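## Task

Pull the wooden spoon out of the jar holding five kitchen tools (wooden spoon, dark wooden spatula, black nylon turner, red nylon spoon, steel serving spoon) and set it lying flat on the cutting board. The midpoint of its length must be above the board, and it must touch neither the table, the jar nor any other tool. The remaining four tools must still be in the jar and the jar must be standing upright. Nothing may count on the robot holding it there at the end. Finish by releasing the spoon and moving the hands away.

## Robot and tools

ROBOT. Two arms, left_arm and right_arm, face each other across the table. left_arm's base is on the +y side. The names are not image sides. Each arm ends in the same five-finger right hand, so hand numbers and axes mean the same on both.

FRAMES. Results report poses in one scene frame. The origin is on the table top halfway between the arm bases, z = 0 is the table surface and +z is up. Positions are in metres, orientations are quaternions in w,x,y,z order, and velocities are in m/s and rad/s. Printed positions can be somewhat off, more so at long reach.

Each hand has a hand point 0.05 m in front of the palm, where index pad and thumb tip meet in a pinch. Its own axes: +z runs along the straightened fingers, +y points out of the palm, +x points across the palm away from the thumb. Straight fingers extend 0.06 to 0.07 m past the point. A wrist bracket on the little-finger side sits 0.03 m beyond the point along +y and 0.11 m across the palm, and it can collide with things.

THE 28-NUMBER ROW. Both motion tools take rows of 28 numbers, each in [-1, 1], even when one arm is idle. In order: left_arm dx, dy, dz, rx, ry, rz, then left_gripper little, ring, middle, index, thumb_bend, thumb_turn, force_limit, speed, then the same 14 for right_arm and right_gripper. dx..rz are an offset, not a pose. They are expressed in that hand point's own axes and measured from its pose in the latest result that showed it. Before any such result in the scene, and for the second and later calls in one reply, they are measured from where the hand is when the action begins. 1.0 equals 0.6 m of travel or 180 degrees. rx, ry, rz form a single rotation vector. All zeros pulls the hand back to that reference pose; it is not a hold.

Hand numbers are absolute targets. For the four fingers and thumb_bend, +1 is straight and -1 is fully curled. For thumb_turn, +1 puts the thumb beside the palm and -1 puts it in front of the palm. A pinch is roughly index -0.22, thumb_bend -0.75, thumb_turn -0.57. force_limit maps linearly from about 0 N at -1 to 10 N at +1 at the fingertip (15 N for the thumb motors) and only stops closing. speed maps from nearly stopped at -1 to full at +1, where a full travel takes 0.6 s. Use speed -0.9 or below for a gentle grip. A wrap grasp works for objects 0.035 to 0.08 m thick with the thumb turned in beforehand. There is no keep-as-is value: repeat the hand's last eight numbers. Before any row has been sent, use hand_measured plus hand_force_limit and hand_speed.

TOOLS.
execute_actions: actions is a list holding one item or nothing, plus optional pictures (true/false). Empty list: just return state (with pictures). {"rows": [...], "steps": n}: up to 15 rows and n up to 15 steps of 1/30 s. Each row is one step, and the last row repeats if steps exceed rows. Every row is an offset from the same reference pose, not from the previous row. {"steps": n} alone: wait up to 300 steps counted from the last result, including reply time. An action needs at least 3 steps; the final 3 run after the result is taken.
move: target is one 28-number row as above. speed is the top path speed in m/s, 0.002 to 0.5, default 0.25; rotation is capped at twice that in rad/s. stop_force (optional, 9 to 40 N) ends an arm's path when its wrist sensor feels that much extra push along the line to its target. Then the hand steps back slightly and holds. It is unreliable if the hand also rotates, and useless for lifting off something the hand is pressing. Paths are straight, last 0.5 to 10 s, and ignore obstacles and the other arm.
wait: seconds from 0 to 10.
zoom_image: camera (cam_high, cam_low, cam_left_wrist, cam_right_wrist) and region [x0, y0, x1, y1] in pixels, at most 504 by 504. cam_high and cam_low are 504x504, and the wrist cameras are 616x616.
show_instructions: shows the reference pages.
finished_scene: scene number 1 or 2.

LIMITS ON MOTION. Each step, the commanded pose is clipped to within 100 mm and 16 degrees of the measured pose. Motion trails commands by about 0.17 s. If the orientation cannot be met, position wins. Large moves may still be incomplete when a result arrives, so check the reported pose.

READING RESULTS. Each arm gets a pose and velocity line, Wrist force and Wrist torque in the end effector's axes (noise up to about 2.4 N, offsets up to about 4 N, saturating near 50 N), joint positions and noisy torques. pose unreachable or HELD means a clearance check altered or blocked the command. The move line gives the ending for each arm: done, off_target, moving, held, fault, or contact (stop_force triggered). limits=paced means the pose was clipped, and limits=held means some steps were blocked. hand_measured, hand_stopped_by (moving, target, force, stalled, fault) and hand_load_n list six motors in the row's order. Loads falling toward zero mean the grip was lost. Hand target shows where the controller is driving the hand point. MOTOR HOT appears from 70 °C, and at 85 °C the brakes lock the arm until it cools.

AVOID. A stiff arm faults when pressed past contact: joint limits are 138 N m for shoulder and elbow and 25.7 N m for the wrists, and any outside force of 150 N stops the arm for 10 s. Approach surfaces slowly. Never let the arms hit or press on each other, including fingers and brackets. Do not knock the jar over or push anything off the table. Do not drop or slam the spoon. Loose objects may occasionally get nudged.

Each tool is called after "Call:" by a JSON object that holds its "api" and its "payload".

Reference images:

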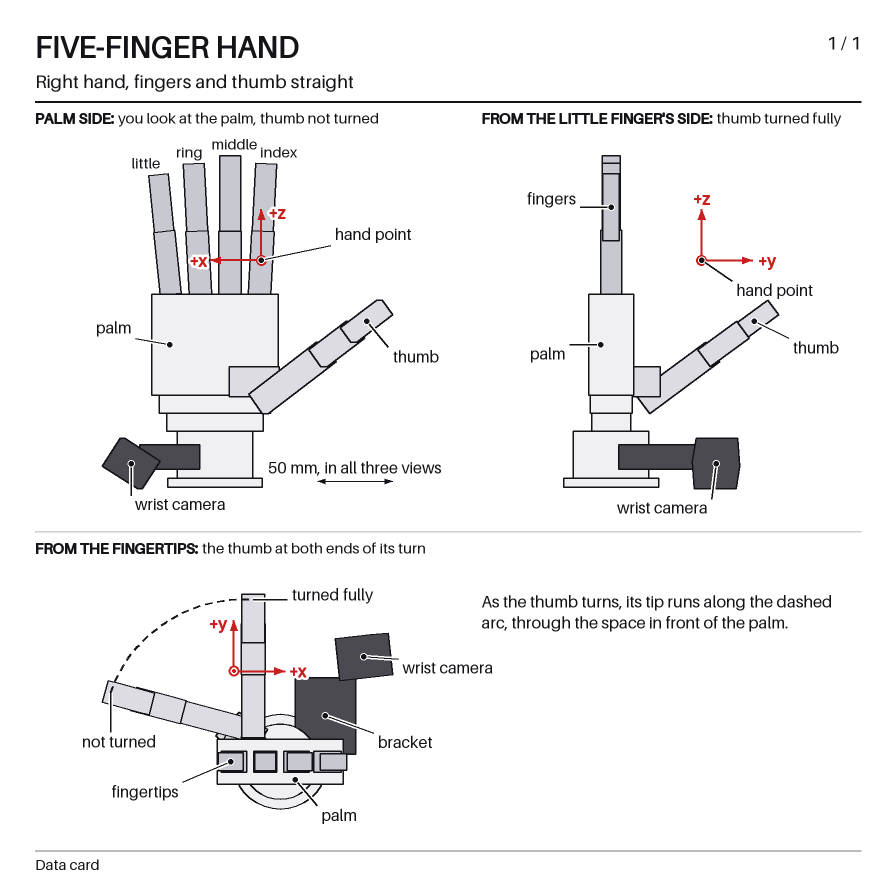

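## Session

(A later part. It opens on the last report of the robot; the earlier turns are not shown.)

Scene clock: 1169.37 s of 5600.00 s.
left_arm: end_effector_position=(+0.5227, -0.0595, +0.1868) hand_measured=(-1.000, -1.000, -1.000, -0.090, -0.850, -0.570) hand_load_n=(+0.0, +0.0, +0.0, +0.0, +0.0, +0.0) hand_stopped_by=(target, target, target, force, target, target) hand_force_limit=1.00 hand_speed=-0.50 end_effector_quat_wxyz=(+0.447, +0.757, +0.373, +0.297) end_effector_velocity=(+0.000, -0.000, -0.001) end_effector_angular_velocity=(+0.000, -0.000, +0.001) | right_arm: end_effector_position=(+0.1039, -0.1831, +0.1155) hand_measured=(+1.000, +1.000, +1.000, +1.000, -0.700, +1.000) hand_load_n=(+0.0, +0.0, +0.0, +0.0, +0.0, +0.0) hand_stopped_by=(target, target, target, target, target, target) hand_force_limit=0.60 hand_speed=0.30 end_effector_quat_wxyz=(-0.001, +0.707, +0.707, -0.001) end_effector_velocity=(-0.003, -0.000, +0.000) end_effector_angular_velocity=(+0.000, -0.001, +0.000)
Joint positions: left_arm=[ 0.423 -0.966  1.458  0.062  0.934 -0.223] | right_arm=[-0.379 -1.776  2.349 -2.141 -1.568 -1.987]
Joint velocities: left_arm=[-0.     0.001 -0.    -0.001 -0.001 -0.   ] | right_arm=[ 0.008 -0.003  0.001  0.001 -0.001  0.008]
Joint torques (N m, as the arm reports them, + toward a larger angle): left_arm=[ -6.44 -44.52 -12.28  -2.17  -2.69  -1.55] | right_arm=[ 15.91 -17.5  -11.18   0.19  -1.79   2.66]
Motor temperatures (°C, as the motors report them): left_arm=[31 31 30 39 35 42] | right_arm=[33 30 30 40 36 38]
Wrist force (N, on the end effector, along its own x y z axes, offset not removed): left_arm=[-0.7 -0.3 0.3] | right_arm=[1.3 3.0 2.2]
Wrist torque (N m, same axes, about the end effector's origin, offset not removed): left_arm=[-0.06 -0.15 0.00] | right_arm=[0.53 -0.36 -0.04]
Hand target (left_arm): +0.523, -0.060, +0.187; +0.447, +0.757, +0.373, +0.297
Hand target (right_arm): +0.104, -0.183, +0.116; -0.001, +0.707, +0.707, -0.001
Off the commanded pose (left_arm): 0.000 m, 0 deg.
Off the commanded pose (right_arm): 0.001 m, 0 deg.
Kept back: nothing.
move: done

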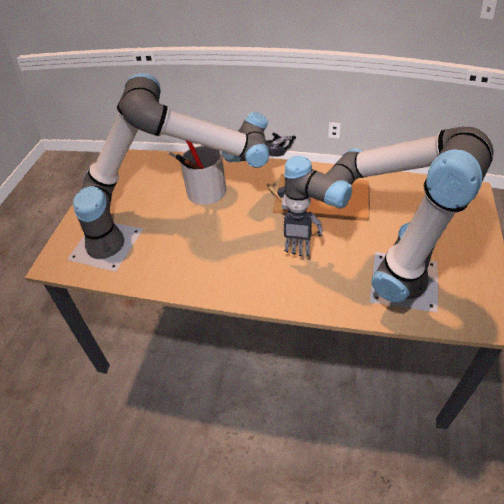

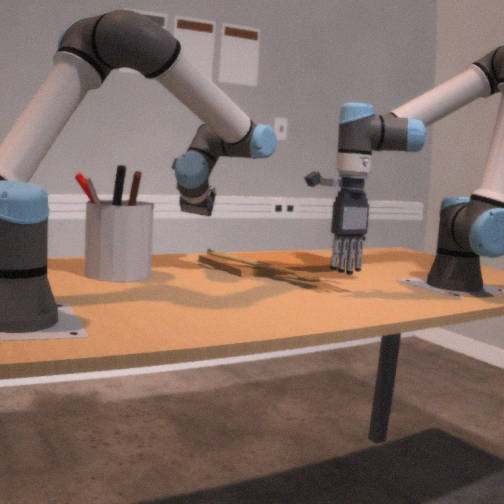

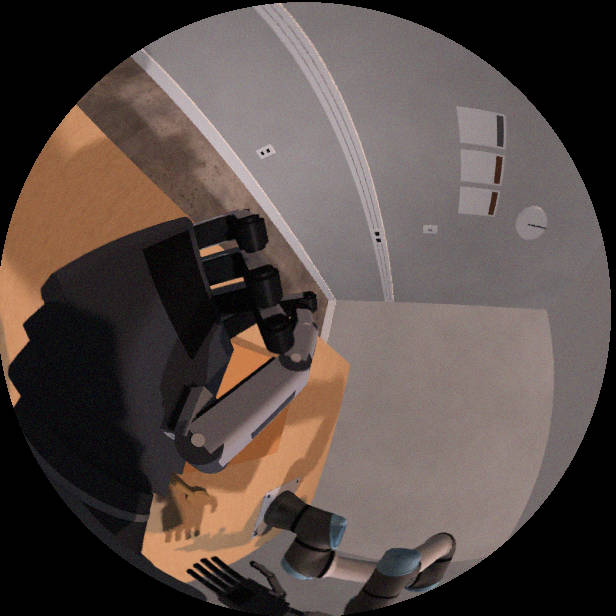

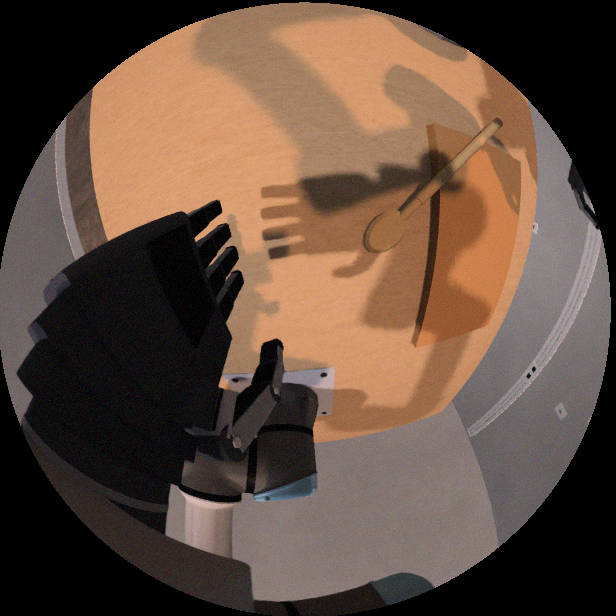

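Call:
{"api": "move", "payload": {"target": [0.037,0.35,-0.165,0,0,0,-1,-1,-1,-0.85,-0.85,-0.57,1,-0.5,0,0,-0.15,0,0,0.5,1,1,1,1,-0.7,1,0.6,0.3]}}

Call:
{"api": "move", "payload": {"target": [0.034,-0.434,-0.918,0,0,0,-1,-1,-1,-0.85,-0.85,-0.57,1,-0.5,0,0,0,0,0,0,1,1,1,1,-0.7,1,0.6,0.3]}}

Scene clock: 1173.50 s of 5600.00 s.
left_arm: end_effector_position=(+0.5200, -0.0635, +0.4198) hand_measured=(-1.000, -1.000, -1.000, -0.090, -0.850, -0.570) hand_load_n=(+0.0, +0.0, +0.0, +0.0, +0.0, +0.0) hand_stopped_by=(target, target, target, force, target, target) hand_force_limit=1.00 hand_speed=-0.50 end_effector_quat_wxyz=(+0.447, +0.757, +0.373, +0.297) end_effector_velocity=(+0.001, +0.001, +0.002) end_effector_angular_velocity=(+0.001, +0.000, +0.002) | right_arm: end_effector_position=(+0.1040, -0.1827, +0.2055) hand_measured=(+1.000, +1.000, +1.000, +1.000, -0.700, +1.000) hand_load_n=(+0.0, +0.0, +0.0, +0.0, +0.0, +0.0) hand_stopped_by=(target, target, target, target, target, target) hand_force_limit=0.60 hand_speed=0.30 end_effector_quat_wxyz=(+0.000, +1.000, +0.001, -0.001) end_effector_velocity=(+0.000, -0.000, +0.001) end_effector_angular_velocity=(-0.002, -0.002, -0.013)
Joint positions: left_arm=[ 0.416 -1.087  1.033  0.61   0.928 -0.228] | right_arm=[-0.557 -1.767  2.087 -1.89  -1.568 -0.596]
Joint velocities: left_arm=[ 0.001  0.001 -0.007  0.008 -0.001 -0.001] | right_arm=[-0.001 -0.001 -0.001  0.003 -0.002  0.012]
Joint torques (N m, as the arm reports them, + toward a larger angle): left_arm=[ -7.37 -30.19 -31.33   2.74  -2.71  -2.44] | right_arm=[-12.83 -20.64 -31.07   0.23  -1.9    2.66]
Motor temperatures (°C, as the motors report them): left_arm=[31 31 30 39 35 42] | right_arm=[33 30 31 40 36 38]
Wrist force (N, on the end effector, along its own x y z axes, offset not removed): left_arm=[0.2 -1.8 1.7] | right_arm=[-0.8 3.4 2.2]
Wrist torque (N m, same axes, about the end effector's origin, offset not removed): left_arm=[-0.33 -0.33 0.11] | right_arm=[0.56 -0.10 0.03]
Hand target (left_arm): +0.520, -0.063, +0.420; +0.447, +0.757, +0.373, +0.297
Hand target (right_arm): +0.104, -0.183, +0.206; +0.000, +1.000, +0.000, -0.001
Off the commanded pose (left_arm): 0.000 m, 0 deg.
Off the commanded pose (right_arm): 0.000 m, 0 deg.
Kept back: nothing.
move: done

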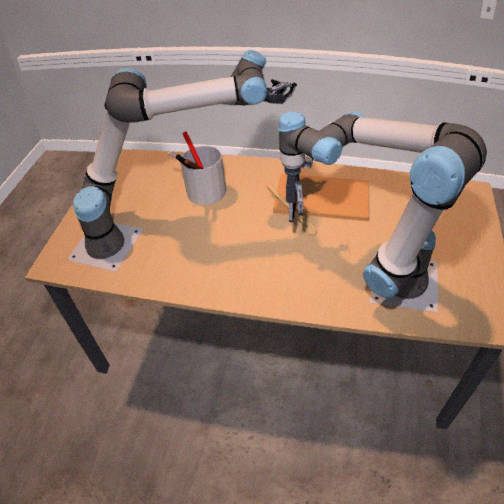

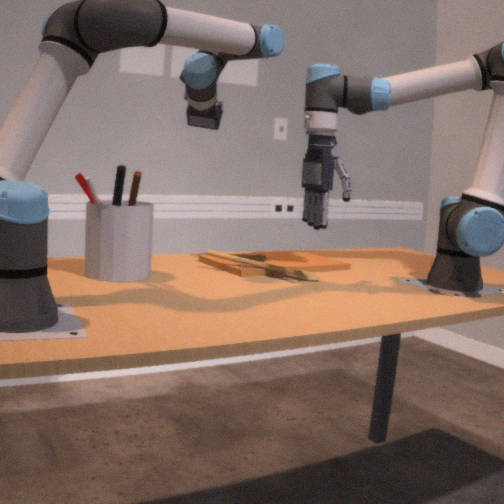

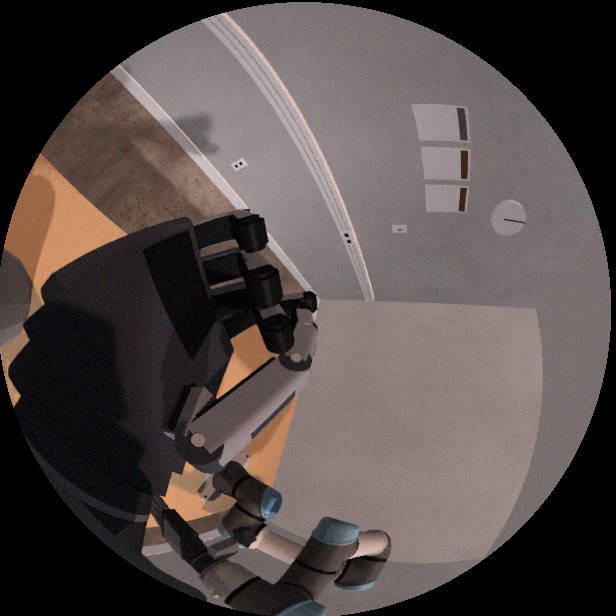

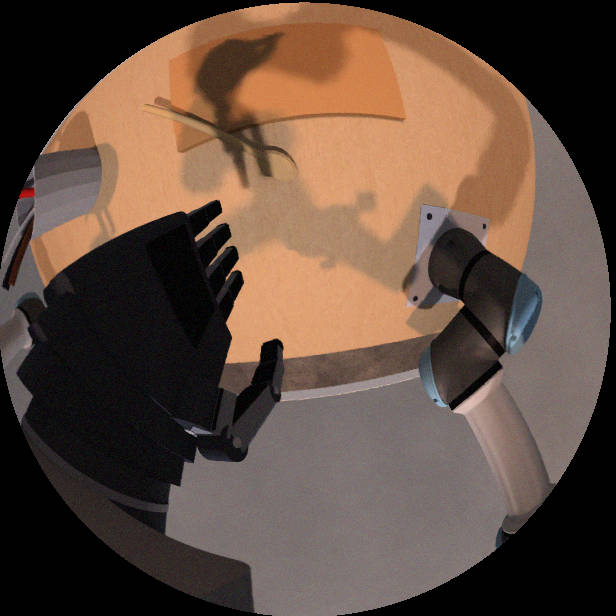

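Scene clock: 1177.27 s of 5600.00 s.
left_arm: end_effector_position=(+0.0223, +0.2873, +0.4207) hand_measured=(-1.000, -1.000, -1.000, -0.090, -0.850, -0.570) hand_load_n=(+0.0, +0.0, +0.0, +0.0, +0.0, +0.0) hand_stopped_by=(target, target, target, force, target, target) hand_force_limit=1.00 hand_speed=-0.50 end_effector_quat_wxyz=(+0.446, +0.758, +0.373, +0.296) end_effector_velocity=(-0.001, +0.002, +0.000) end_effector_angular_velocity=(-0.002, -0.001, -0.003) | right_arm: end_effector_position=(+0.1040, -0.1827, +0.2055) hand_measured=(+1.000, +1.000, +1.000, +1.000, -0.700, +1.000) hand_load_n=(+0.0, +0.0, +0.0, +0.0, +0.0, +0.0) hand_stopped_by=(target, target, target, target, target, target) hand_force_limit=0.60 hand_speed=0.30 end_effector_quat_wxyz=(+0.000, +1.000, +0.001, -0.001) end_effector_velocity=(+0.000, -0.000, +0.000) end_effector_angular_velocity=(+0.000, +0.000, -0.002)
Joint positions: left_arm=[-1.565 -1.833  2.322  2.172  1.175 -2.815] | right_arm=[-0.557 -1.767  2.087 -1.89  -1.568 -0.596]
Joint velocities: left_arm=[-0.015 -0.002  0.003  0.003  0.009 -0.008] | right_arm=[-0.001 -0.     0.    -0.     0.     0.001]
Joint torques (N m, as the arm reports them, + toward a larger angle): left_arm=[ -7.5  -17.9  -10.63   4.68   2.05  -2.06] | right_arm=[ 14.21  -4.5  -13.43  -5.09   1.88  -2.4 ]
Motor temperatures (°C, as the motors report them): left_arm=[31 31 30 39 35 42] | right_arm=[33 30 31 40 36 38]
Wrist force (N, on the end effector, along its own x y z axes, offset not removed): left_arm=[-0.2 -1.3 1.5] | right_arm=[1.1 2.2 2.4]
Wrist torque (N m, same axes, about the end effector's origin, offset not removed): left_arm=[-0.23 -0.27 0.06] | right_arm=[0.43 -0.34 0.02]
Hand target (left_arm): +0.022, +0.288, +0.421; +0.446, +0.758, +0.373, +0.296
Hand target (right_arm): +0.104, -0.183, +0.205; +0.000, +1.000, +0.001, -0.001
Off the commanded pose (left_arm): 0.001 m, 0 deg.
Off the commanded pose (right_arm): 0.000 m, 0 deg.
Kept back: nothing.
move: done; limits=paced

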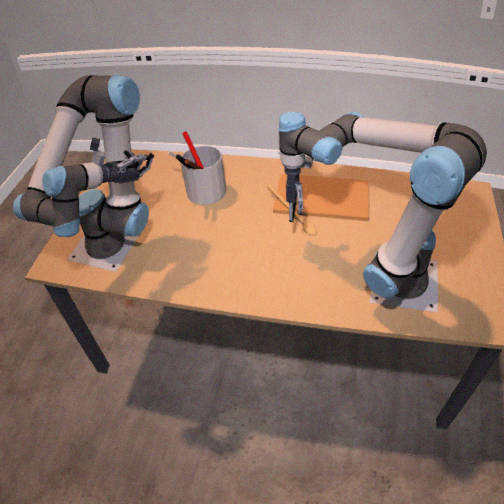

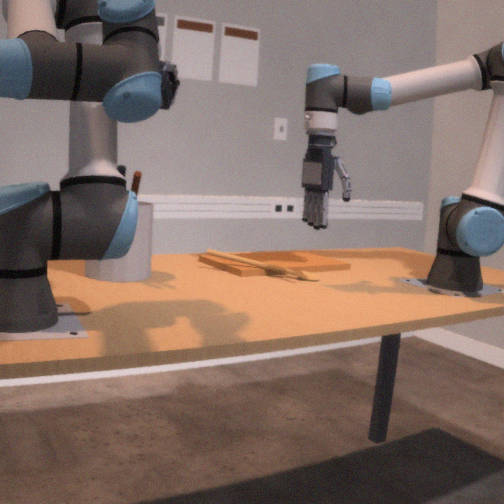

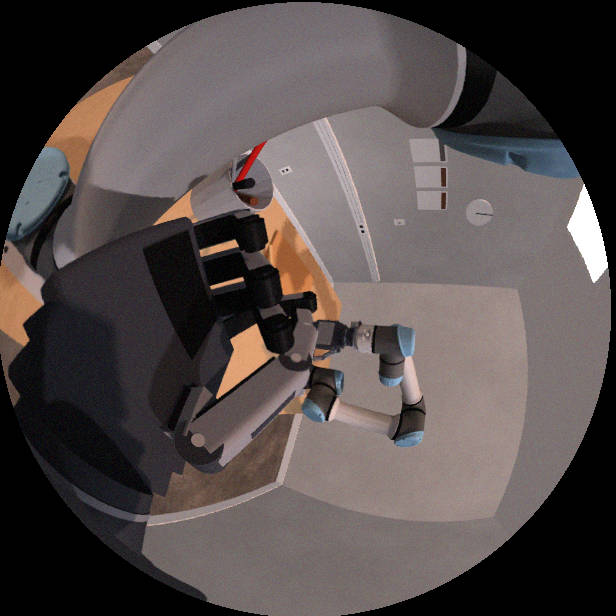

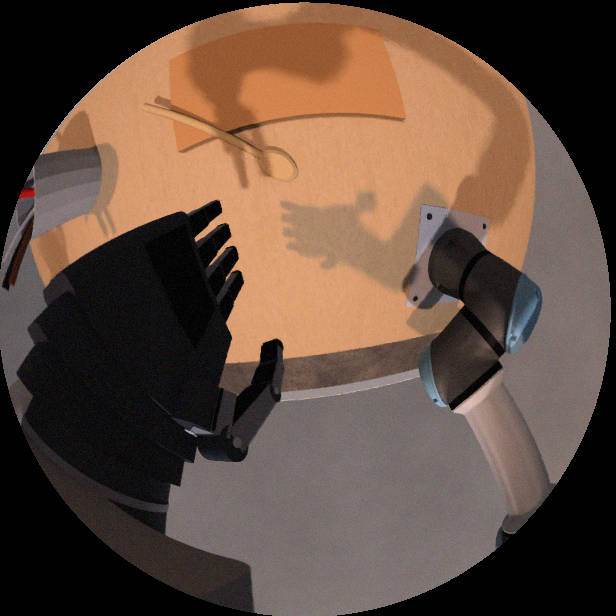

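Call:
{"api": "move", "payload": {"target": [0,0,0,0,0,0,-1,-1,-1,-0.85,-0.85,-0.57,1,-0.5,0.227,-0.338,0,0,0,0,1,1,1,1,-0.7,1,0.6,0.3]}}

Call:
{"api": "move", "payload": {"target": [0,0,0,0,0,0,-1,-1,-1,-0.85,-0.85,-0.57,1,-0.5,0,0,0.17,0,0,0,1,1,1,1,-0.7,1,0.6,0.3], "speed": 0.06, "stop_force": 9}}

Scene clock: 1179.23 s of 5600.00 s.
left_arm: end_effector_position=(+0.0223, +0.2873, +0.4207) hand_measured=(-1.000, -1.000, -1.000, -0.090, -0.850, -0.570) hand_load_n=(+0.0, +0.0, +0.0, +0.0, +0.0, +0.0) hand_stopped_by=(target, target, target, force, target, target) hand_force_limit=1.00 hand_speed=-0.50 end_effector_quat_wxyz=(+0.446, +0.758, +0.373, +0.296) end_effector_velocity=(-0.001, +0.000, +0.000) end_effector_angular_velocity=(-0.000, -0.002, -0.001) | right_arm: end_effector_position=(+0.2392, +0.0203, +0.2050) hand_measured=(+1.000, +1.000, +1.000, +1.000, -0.700, +1.000) hand_load_n=(+0.0, +0.0, +0.0, +0.0, +0.0, +0.0) hand_stopped_by=(target, target, target, target, target, target) hand_force_limit=0.60 hand_speed=0.30 end_effector_quat_wxyz=(-0.000, +1.000, +0.001, -0.001) end_effector_velocity=(+0.001, +0.003, -0.000) end_effector_angular_velocity=(-0.003, +0.002, +0.000)
Joint positions: left_arm=[-1.565 -1.833  2.322  2.172  1.175 -2.815] | right_arm=[-0.555 -1.197  1.463 -1.835 -1.568 -0.594]
Joint velocities: left_arm=[-0.002  0.002 -0.     0.     0.001 -0.001] | right_arm=[ 0.002  0.008 -0.011  0.006  0.     0.001]
Joint torques (N m, as the arm reports them, + toward a larger angle): left_arm=[  6.9    8.63 -25.67  -0.43  -2.5    2.5 ] | right_arm=[ 13.42 -28.81 -30.28  -0.1   -1.79   2.52]
Motor temperatures (°C, as the motors report them): left_arm=[31 31 30 39 35 42] | right_arm=[33 30 31 40 36 38]
Wrist force (N, on the end effector, along its own x y z axes, offset not removed): left_arm=[-0.7 -0.5 0.3] | right_arm=[1.4 2.5 1.5]
Wrist torque (N m, same axes, about the end effector's origin, offset not removed): left_arm=[-0.08 -0.07 0.03] | right_arm=[0.46 -0.40 0.15]
Hand target (left_arm): +0.022, +0.287, +0.421; +0.446, +0.758, +0.373, +0.296
Hand target (right_arm): +0.239, +0.021, +0.205; +0.000, +1.000, +0.001, -0.001
Off the commanded pose (left_arm): 0.000 m, 0 deg.
Off the commanded pose (right_arm): 0.000 m, 0 deg.
Kept back: nothing.
move: done

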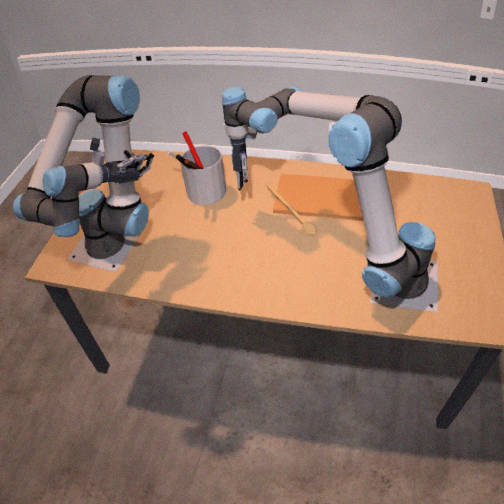

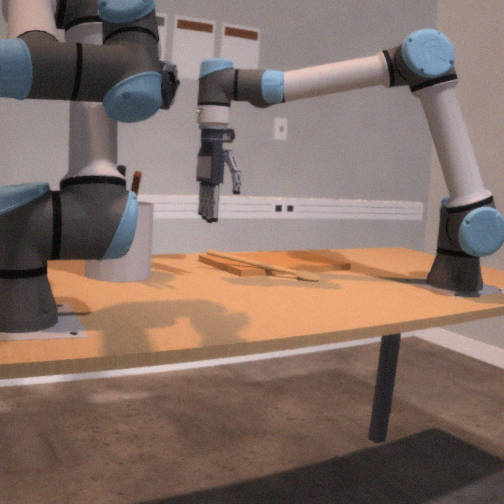

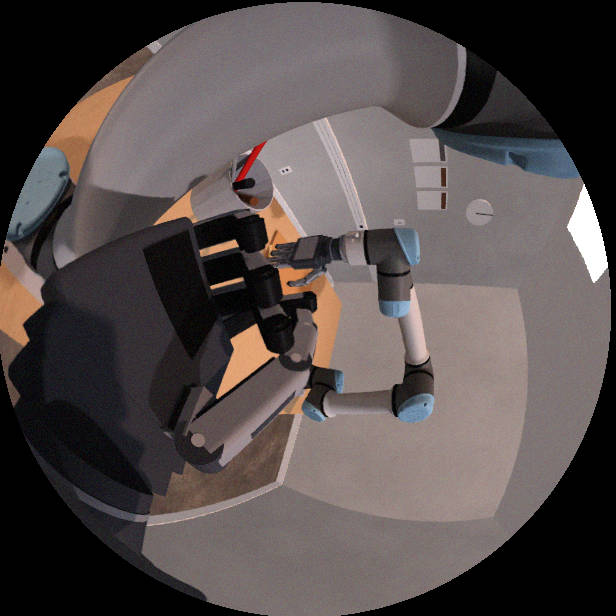

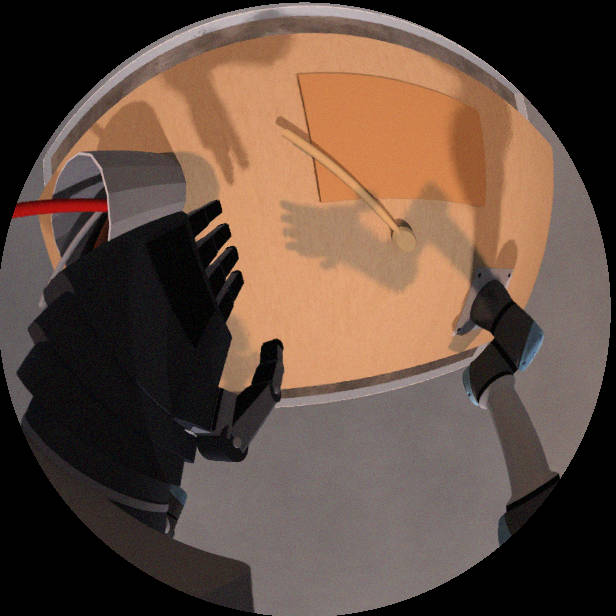

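Scene clock: 1181.40 s of 5600.00 s.
left_arm: end_effector_position=(+0.0223, +0.2873, +0.4207) hand_measured=(-1.000, -1.000, -1.000, -0.090, -0.850, -0.570) hand_load_n=(+0.0, +0.0, +0.0, +0.0, +0.0, +0.0) hand_stopped_by=(target, target, target, force, target, target) hand_force_limit=1.00 hand_speed=-0.50 end_effector_quat_wxyz=(+0.446, +0.758, +0.373, +0.296) end_effector_velocity=(+0.000, -0.000, -0.000) end_effector_angular_velocity=(+0.000, +0.001, -0.000) | right_arm: end_effector_position=(+0.2390, +0.0202, +0.1034) hand_measured=(+1.000, +1.000, +1.000, +1.000, -0.700, +1.000) hand_load_n=(+0.0, +0.0, +0.0, +0.0, +0.0, +0.0) hand_stopped_by=(target, target, target, target, target, target) hand_force_limit=0.60 hand_speed=0.30 end_effector_quat_wxyz=(-0.000, +1.000, +0.001, -0.001) end_effector_velocity=(+0.001, -0.000, -0.003) end_effector_angular_velocity=(-0.001, -0.001, +0.001)
Joint positions: left_arm=[-1.565 -1.833  2.322  2.172  1.175 -2.815] | right_arm=[-0.555 -1.108  1.611 -2.072 -1.568 -0.594]
Joint velocities: left_arm=[ 0.    -0.001  0.     0.    -0.     0.001] | right_arm=[-0.     0.004  0.003 -0.007 -0.002 -0.001]
Joint torques (N m, as the arm reports them, + toward a larger angle): left_arm=[  6.33   8.3  -25.14  -0.51  -2.36   2.36] | right_arm=[ 13.4  -30.63 -10.27  -4.79  -0.68   2.49]
Motor temperatures (°C, as the motors report them): left_arm=[31 31 30 39 35 42] | right_arm=[33 30 31 40 36 38]
Wrist force (N, on the end effector, along its own x y z axes, offset not removed): left_arm=[0.5 -2.1 1.3] | right_arm=[2.3 1.7 2.3]
Wrist torque (N m, same axes, about the end effector's origin, offset not removed): left_arm=[-0.30 -0.32 0.01] | right_arm=[0.21 -0.52 0.08]
Hand target (left_arm): +0.022, +0.287, +0.421; +0.446, +0.758, +0.373, +0.296
Hand target (right_arm): +0.239, +0.020, +0.103; -0.000, +1.000, +0.001, -0.001
Off the commanded pose (left_arm): 0.000 m, 0 deg.
Off the commanded pose (right_arm): 0.000 m, 0 deg.
Kept back: nothing.
move: done

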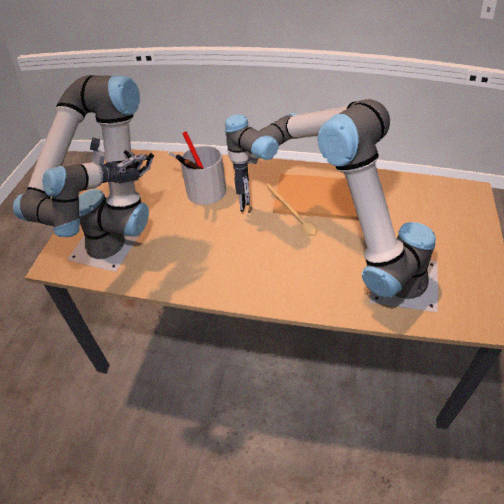

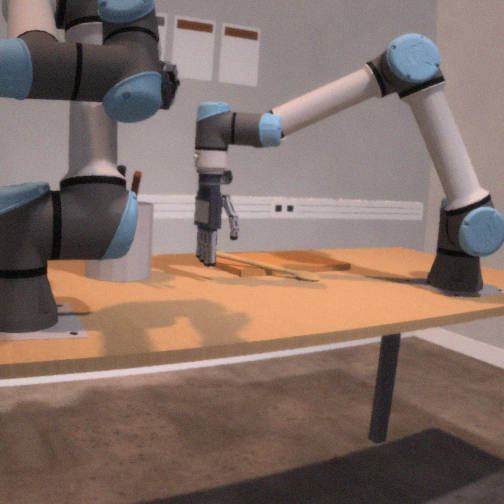

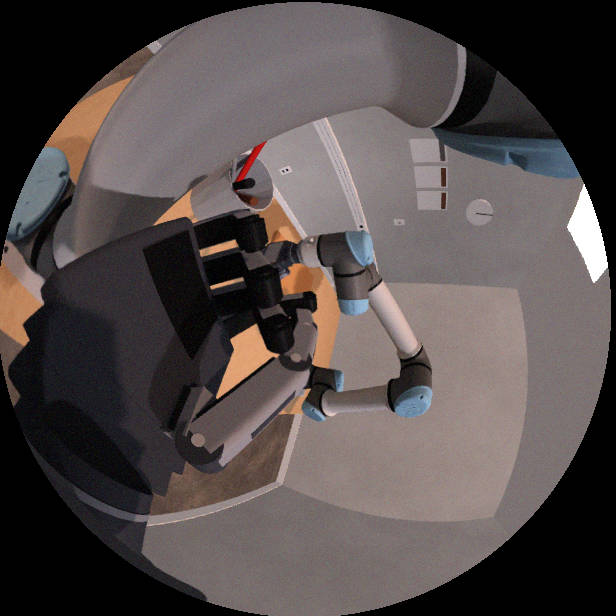

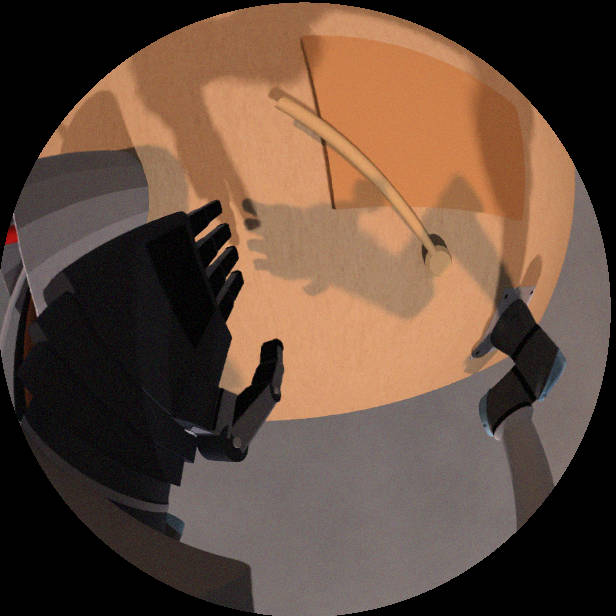

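Call:
{"api": "move", "payload": {"target": [0,0,0,0,0,0,-1,-1,-1,-0.85,-0.85,-0.57,1,-0.5,0.14,0,0,0,0,0,1,1,1,1,-0.7,1,0.6,0.3], "speed": 0.06, "stop_force": 9}}

Call:
{"api": "move", "payload": {"target": [0,0,0,0,0,0,-1,-1,-1,-0.85,-0.85,-0.57,1,-0.5,0,0.22,0,0,0,0,1,1,1,1,-0.7,1,0.6,0.3], "speed": 0.03, "stop_force": 9}}

Scene clock: 1183.50 s of 5600.00 s.
left_arm: end_effector_position=(+0.0223, +0.2873, +0.4207) hand_measured=(-1.000, -1.000, -1.000, -0.090, -0.850, -0.570) hand_load_n=(+0.0, +0.0, +0.0, +0.0, +0.0, +0.0) hand_stopped_by=(target, target, target, force, target, target) hand_force_limit=1.00 hand_speed=-0.50 end_effector_quat_wxyz=(+0.446, +0.758, +0.373, +0.296) end_effector_velocity=(-0.001, +0.000, -0.000) end_effector_angular_velocity=(-0.000, +0.001, -0.002) | right_arm: end_effector_position=(+0.3227, +0.0205, +0.1033) hand_measured=(+1.000, +1.000, +1.000, +1.000, -0.700, +1.000) hand_load_n=(+0.0, +0.0, +0.0, +0.0, +0.0, +0.0) hand_stopped_by=(target, target, target, target, target, target) hand_force_limit=0.60 hand_speed=0.30 end_effector_quat_wxyz=(-0.000, +1.000, +0.001, -0.001) end_effector_velocity=(+0.002, +0.001, +0.000) end_effector_angular_velocity=(+0.000, +0.000, +0.000)
Joint positions: left_arm=[-1.565 -1.833  2.322  2.172  1.175 -2.815] | right_arm=[-0.657 -1.031  1.489 -2.027 -1.569 -0.696]
Joint velocities: left_arm=[-0.003  0.001 -0.    -0.001  0.001 -0.001] | right_arm=[-0.002  0.003 -0.006  0.002  0.    -0.003]
Joint torques (N m, as the arm reports them, + toward a larger angle): left_arm=[  6.72   8.41 -25.48  -0.48  -2.35   2.42] | right_arm=[-11.76 -33.73 -32.71   0.41  -0.94  -2.21]
Motor temperatures (°C, as the motors report them): left_arm=[31 31 30 39 35 42] | right_arm=[33 30 31 40 36 38]
Wrist force (N, on the end effector, along its own x y z axes, offset not removed): left_arm=[0.4 -2.1 0.0] | right_arm=[0.3 1.8 4.1]
Wrist torque (N m, same axes, about the end effector's origin, offset not removed): left_arm=[-0.31 -0.30 0.02] | right_arm=[0.18 -0.36 0.05]
Hand target (left_arm): +0.022, +0.287, +0.421; +0.446, +0.758, +0.373, +0.296
Hand target (right_arm): +0.323, +0.021, +0.103; -0.000, +1.000, +0.001, -0.001
Off the commanded pose (left_arm): 0.000 m, 0 deg.
Off the commanded pose (right_arm): 0.000 m, 0 deg.
Kept back: nothing.
move: done

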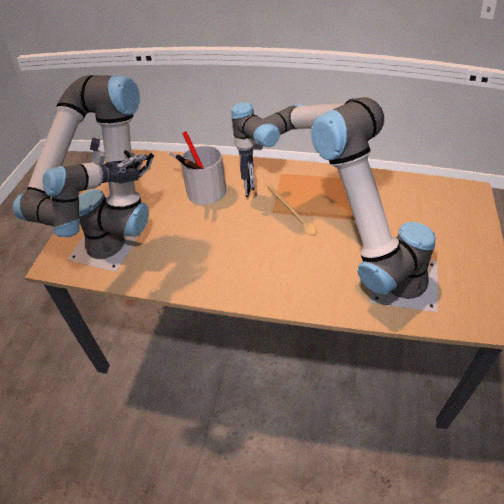

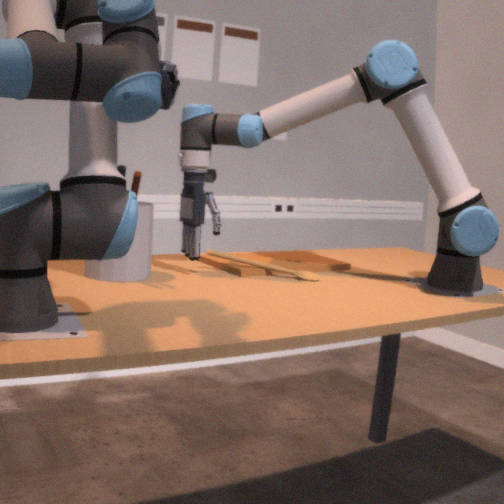

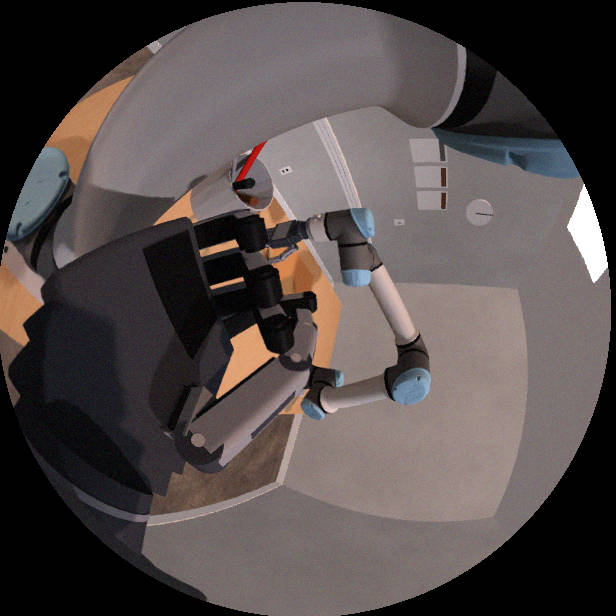

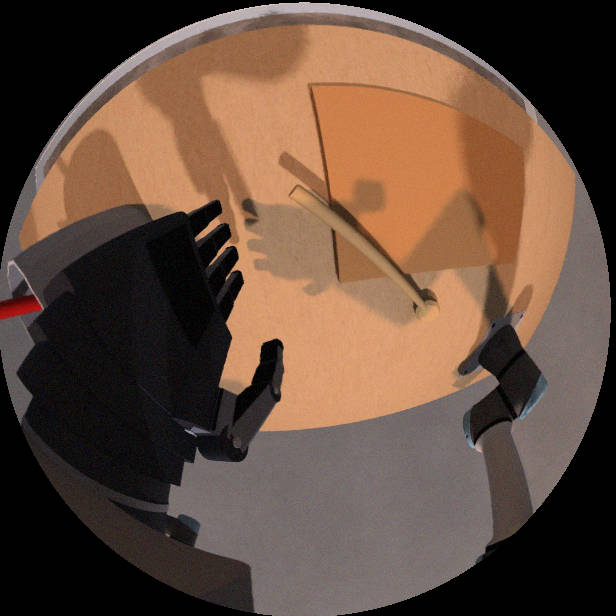

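Scene clock: 1188.30 s of 5600.00 s.
left_arm: end_effector_position=(+0.0223, +0.2873, +0.4207) hand_measured=(-1.000, -1.000, -1.000, -0.090, -0.850, -0.570) hand_load_n=(+0.0, +0.0, +0.0, +0.0, +0.0, +0.0) hand_stopped_by=(target, target, target, force, target, target) hand_force_limit=1.00 hand_speed=-0.50 end_effector_quat_wxyz=(+0.446, +0.758, +0.373, +0.296) end_effector_velocity=(+0.001, +0.000, +0.000) end_effector_angular_velocity=(+0.001, +0.001, +0.002) | right_arm: end_effector_position=(+0.3232, -0.1111, +0.1034) hand_measured=(+1.000, +1.000, +1.000, +1.000, -0.700, +1.000) hand_load_n=(+0.0, +0.0, +0.0, +0.0, +0.0, +0.0) hand_stopped_by=(target, target, target, target, target, target) hand_force_limit=0.60 hand_speed=0.30 end_effector_quat_wxyz=(-0.000, +1.000, +0.001, -0.001) end_effector_velocity=(+0.000, -0.003, +0.000) end_effector_angular_velocity=(-0.000, -0.000, -0.001)
Joint positions: left_arm=[-1.565 -1.833  2.322  2.172  1.175 -2.815] | right_arm=[-0.807 -1.267  1.845 -2.147 -1.569 -0.847]
Joint velocities: left_arm=[ 0.001 -0.001 -0.     0.     0.     0.   ] | right_arm=[-0.004 -0.004  0.006 -0.002 -0.001 -0.003]
Joint torques (N m, as the arm reports them, + toward a larger angle): left_arm=[  6.13   8.57 -25.12  -0.51  -2.42   2.45] | right_arm=[-13.5  -37.32  -9.79  -5.16  -0.77  -2.38]
Motor temperatures (°C, as the motors report them): left_arm=[31 31 30 39 35 42] | right_arm=[33 30 31 40 36 38]
Wrist force (N, on the end effector, along its own x y z axes, offset not removed): left_arm=[-0.1 -0.7 1.4] | right_arm=[1.3 1.4 2.2]
Wrist torque (N m, same axes, about the end effector's origin, offset not removed): left_arm=[-0.14 -0.31 0.05] | right_arm=[0.24 -0.41 0.02]
Hand target (left_arm): +0.022, +0.287, +0.421; +0.446, +0.758, +0.373, +0.296
Hand target (right_arm): +0.323, -0.111, +0.103; -0.000, +1.000, +0.001, -0.001
Off the commanded pose (left_arm): 0.000 m, 0 deg.
Off the commanded pose (right_arm): 0.000 m, 0 deg.
Kept back: nothing.
move: done

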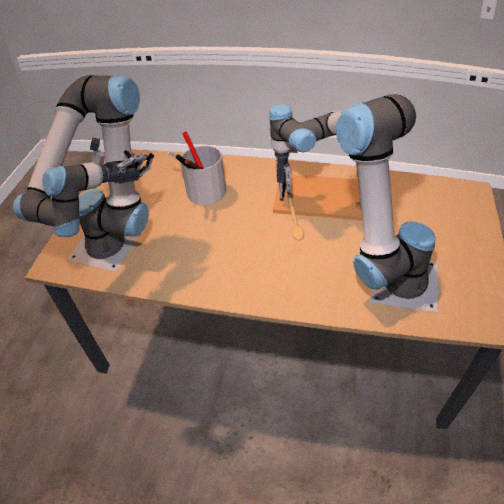

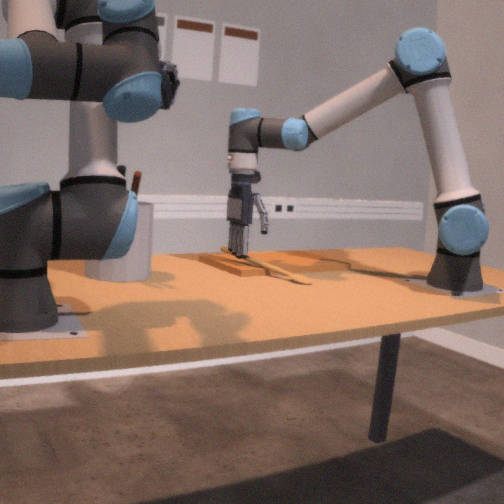

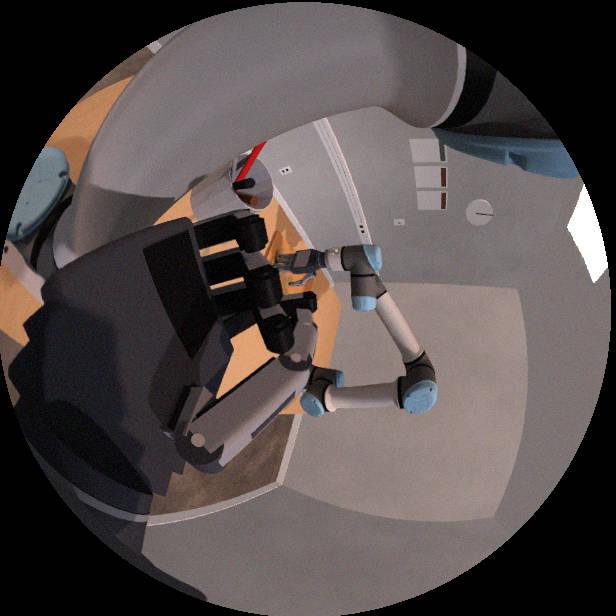

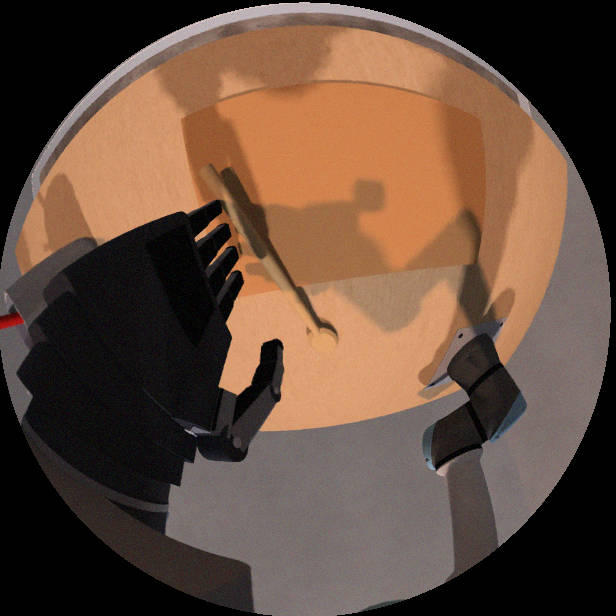

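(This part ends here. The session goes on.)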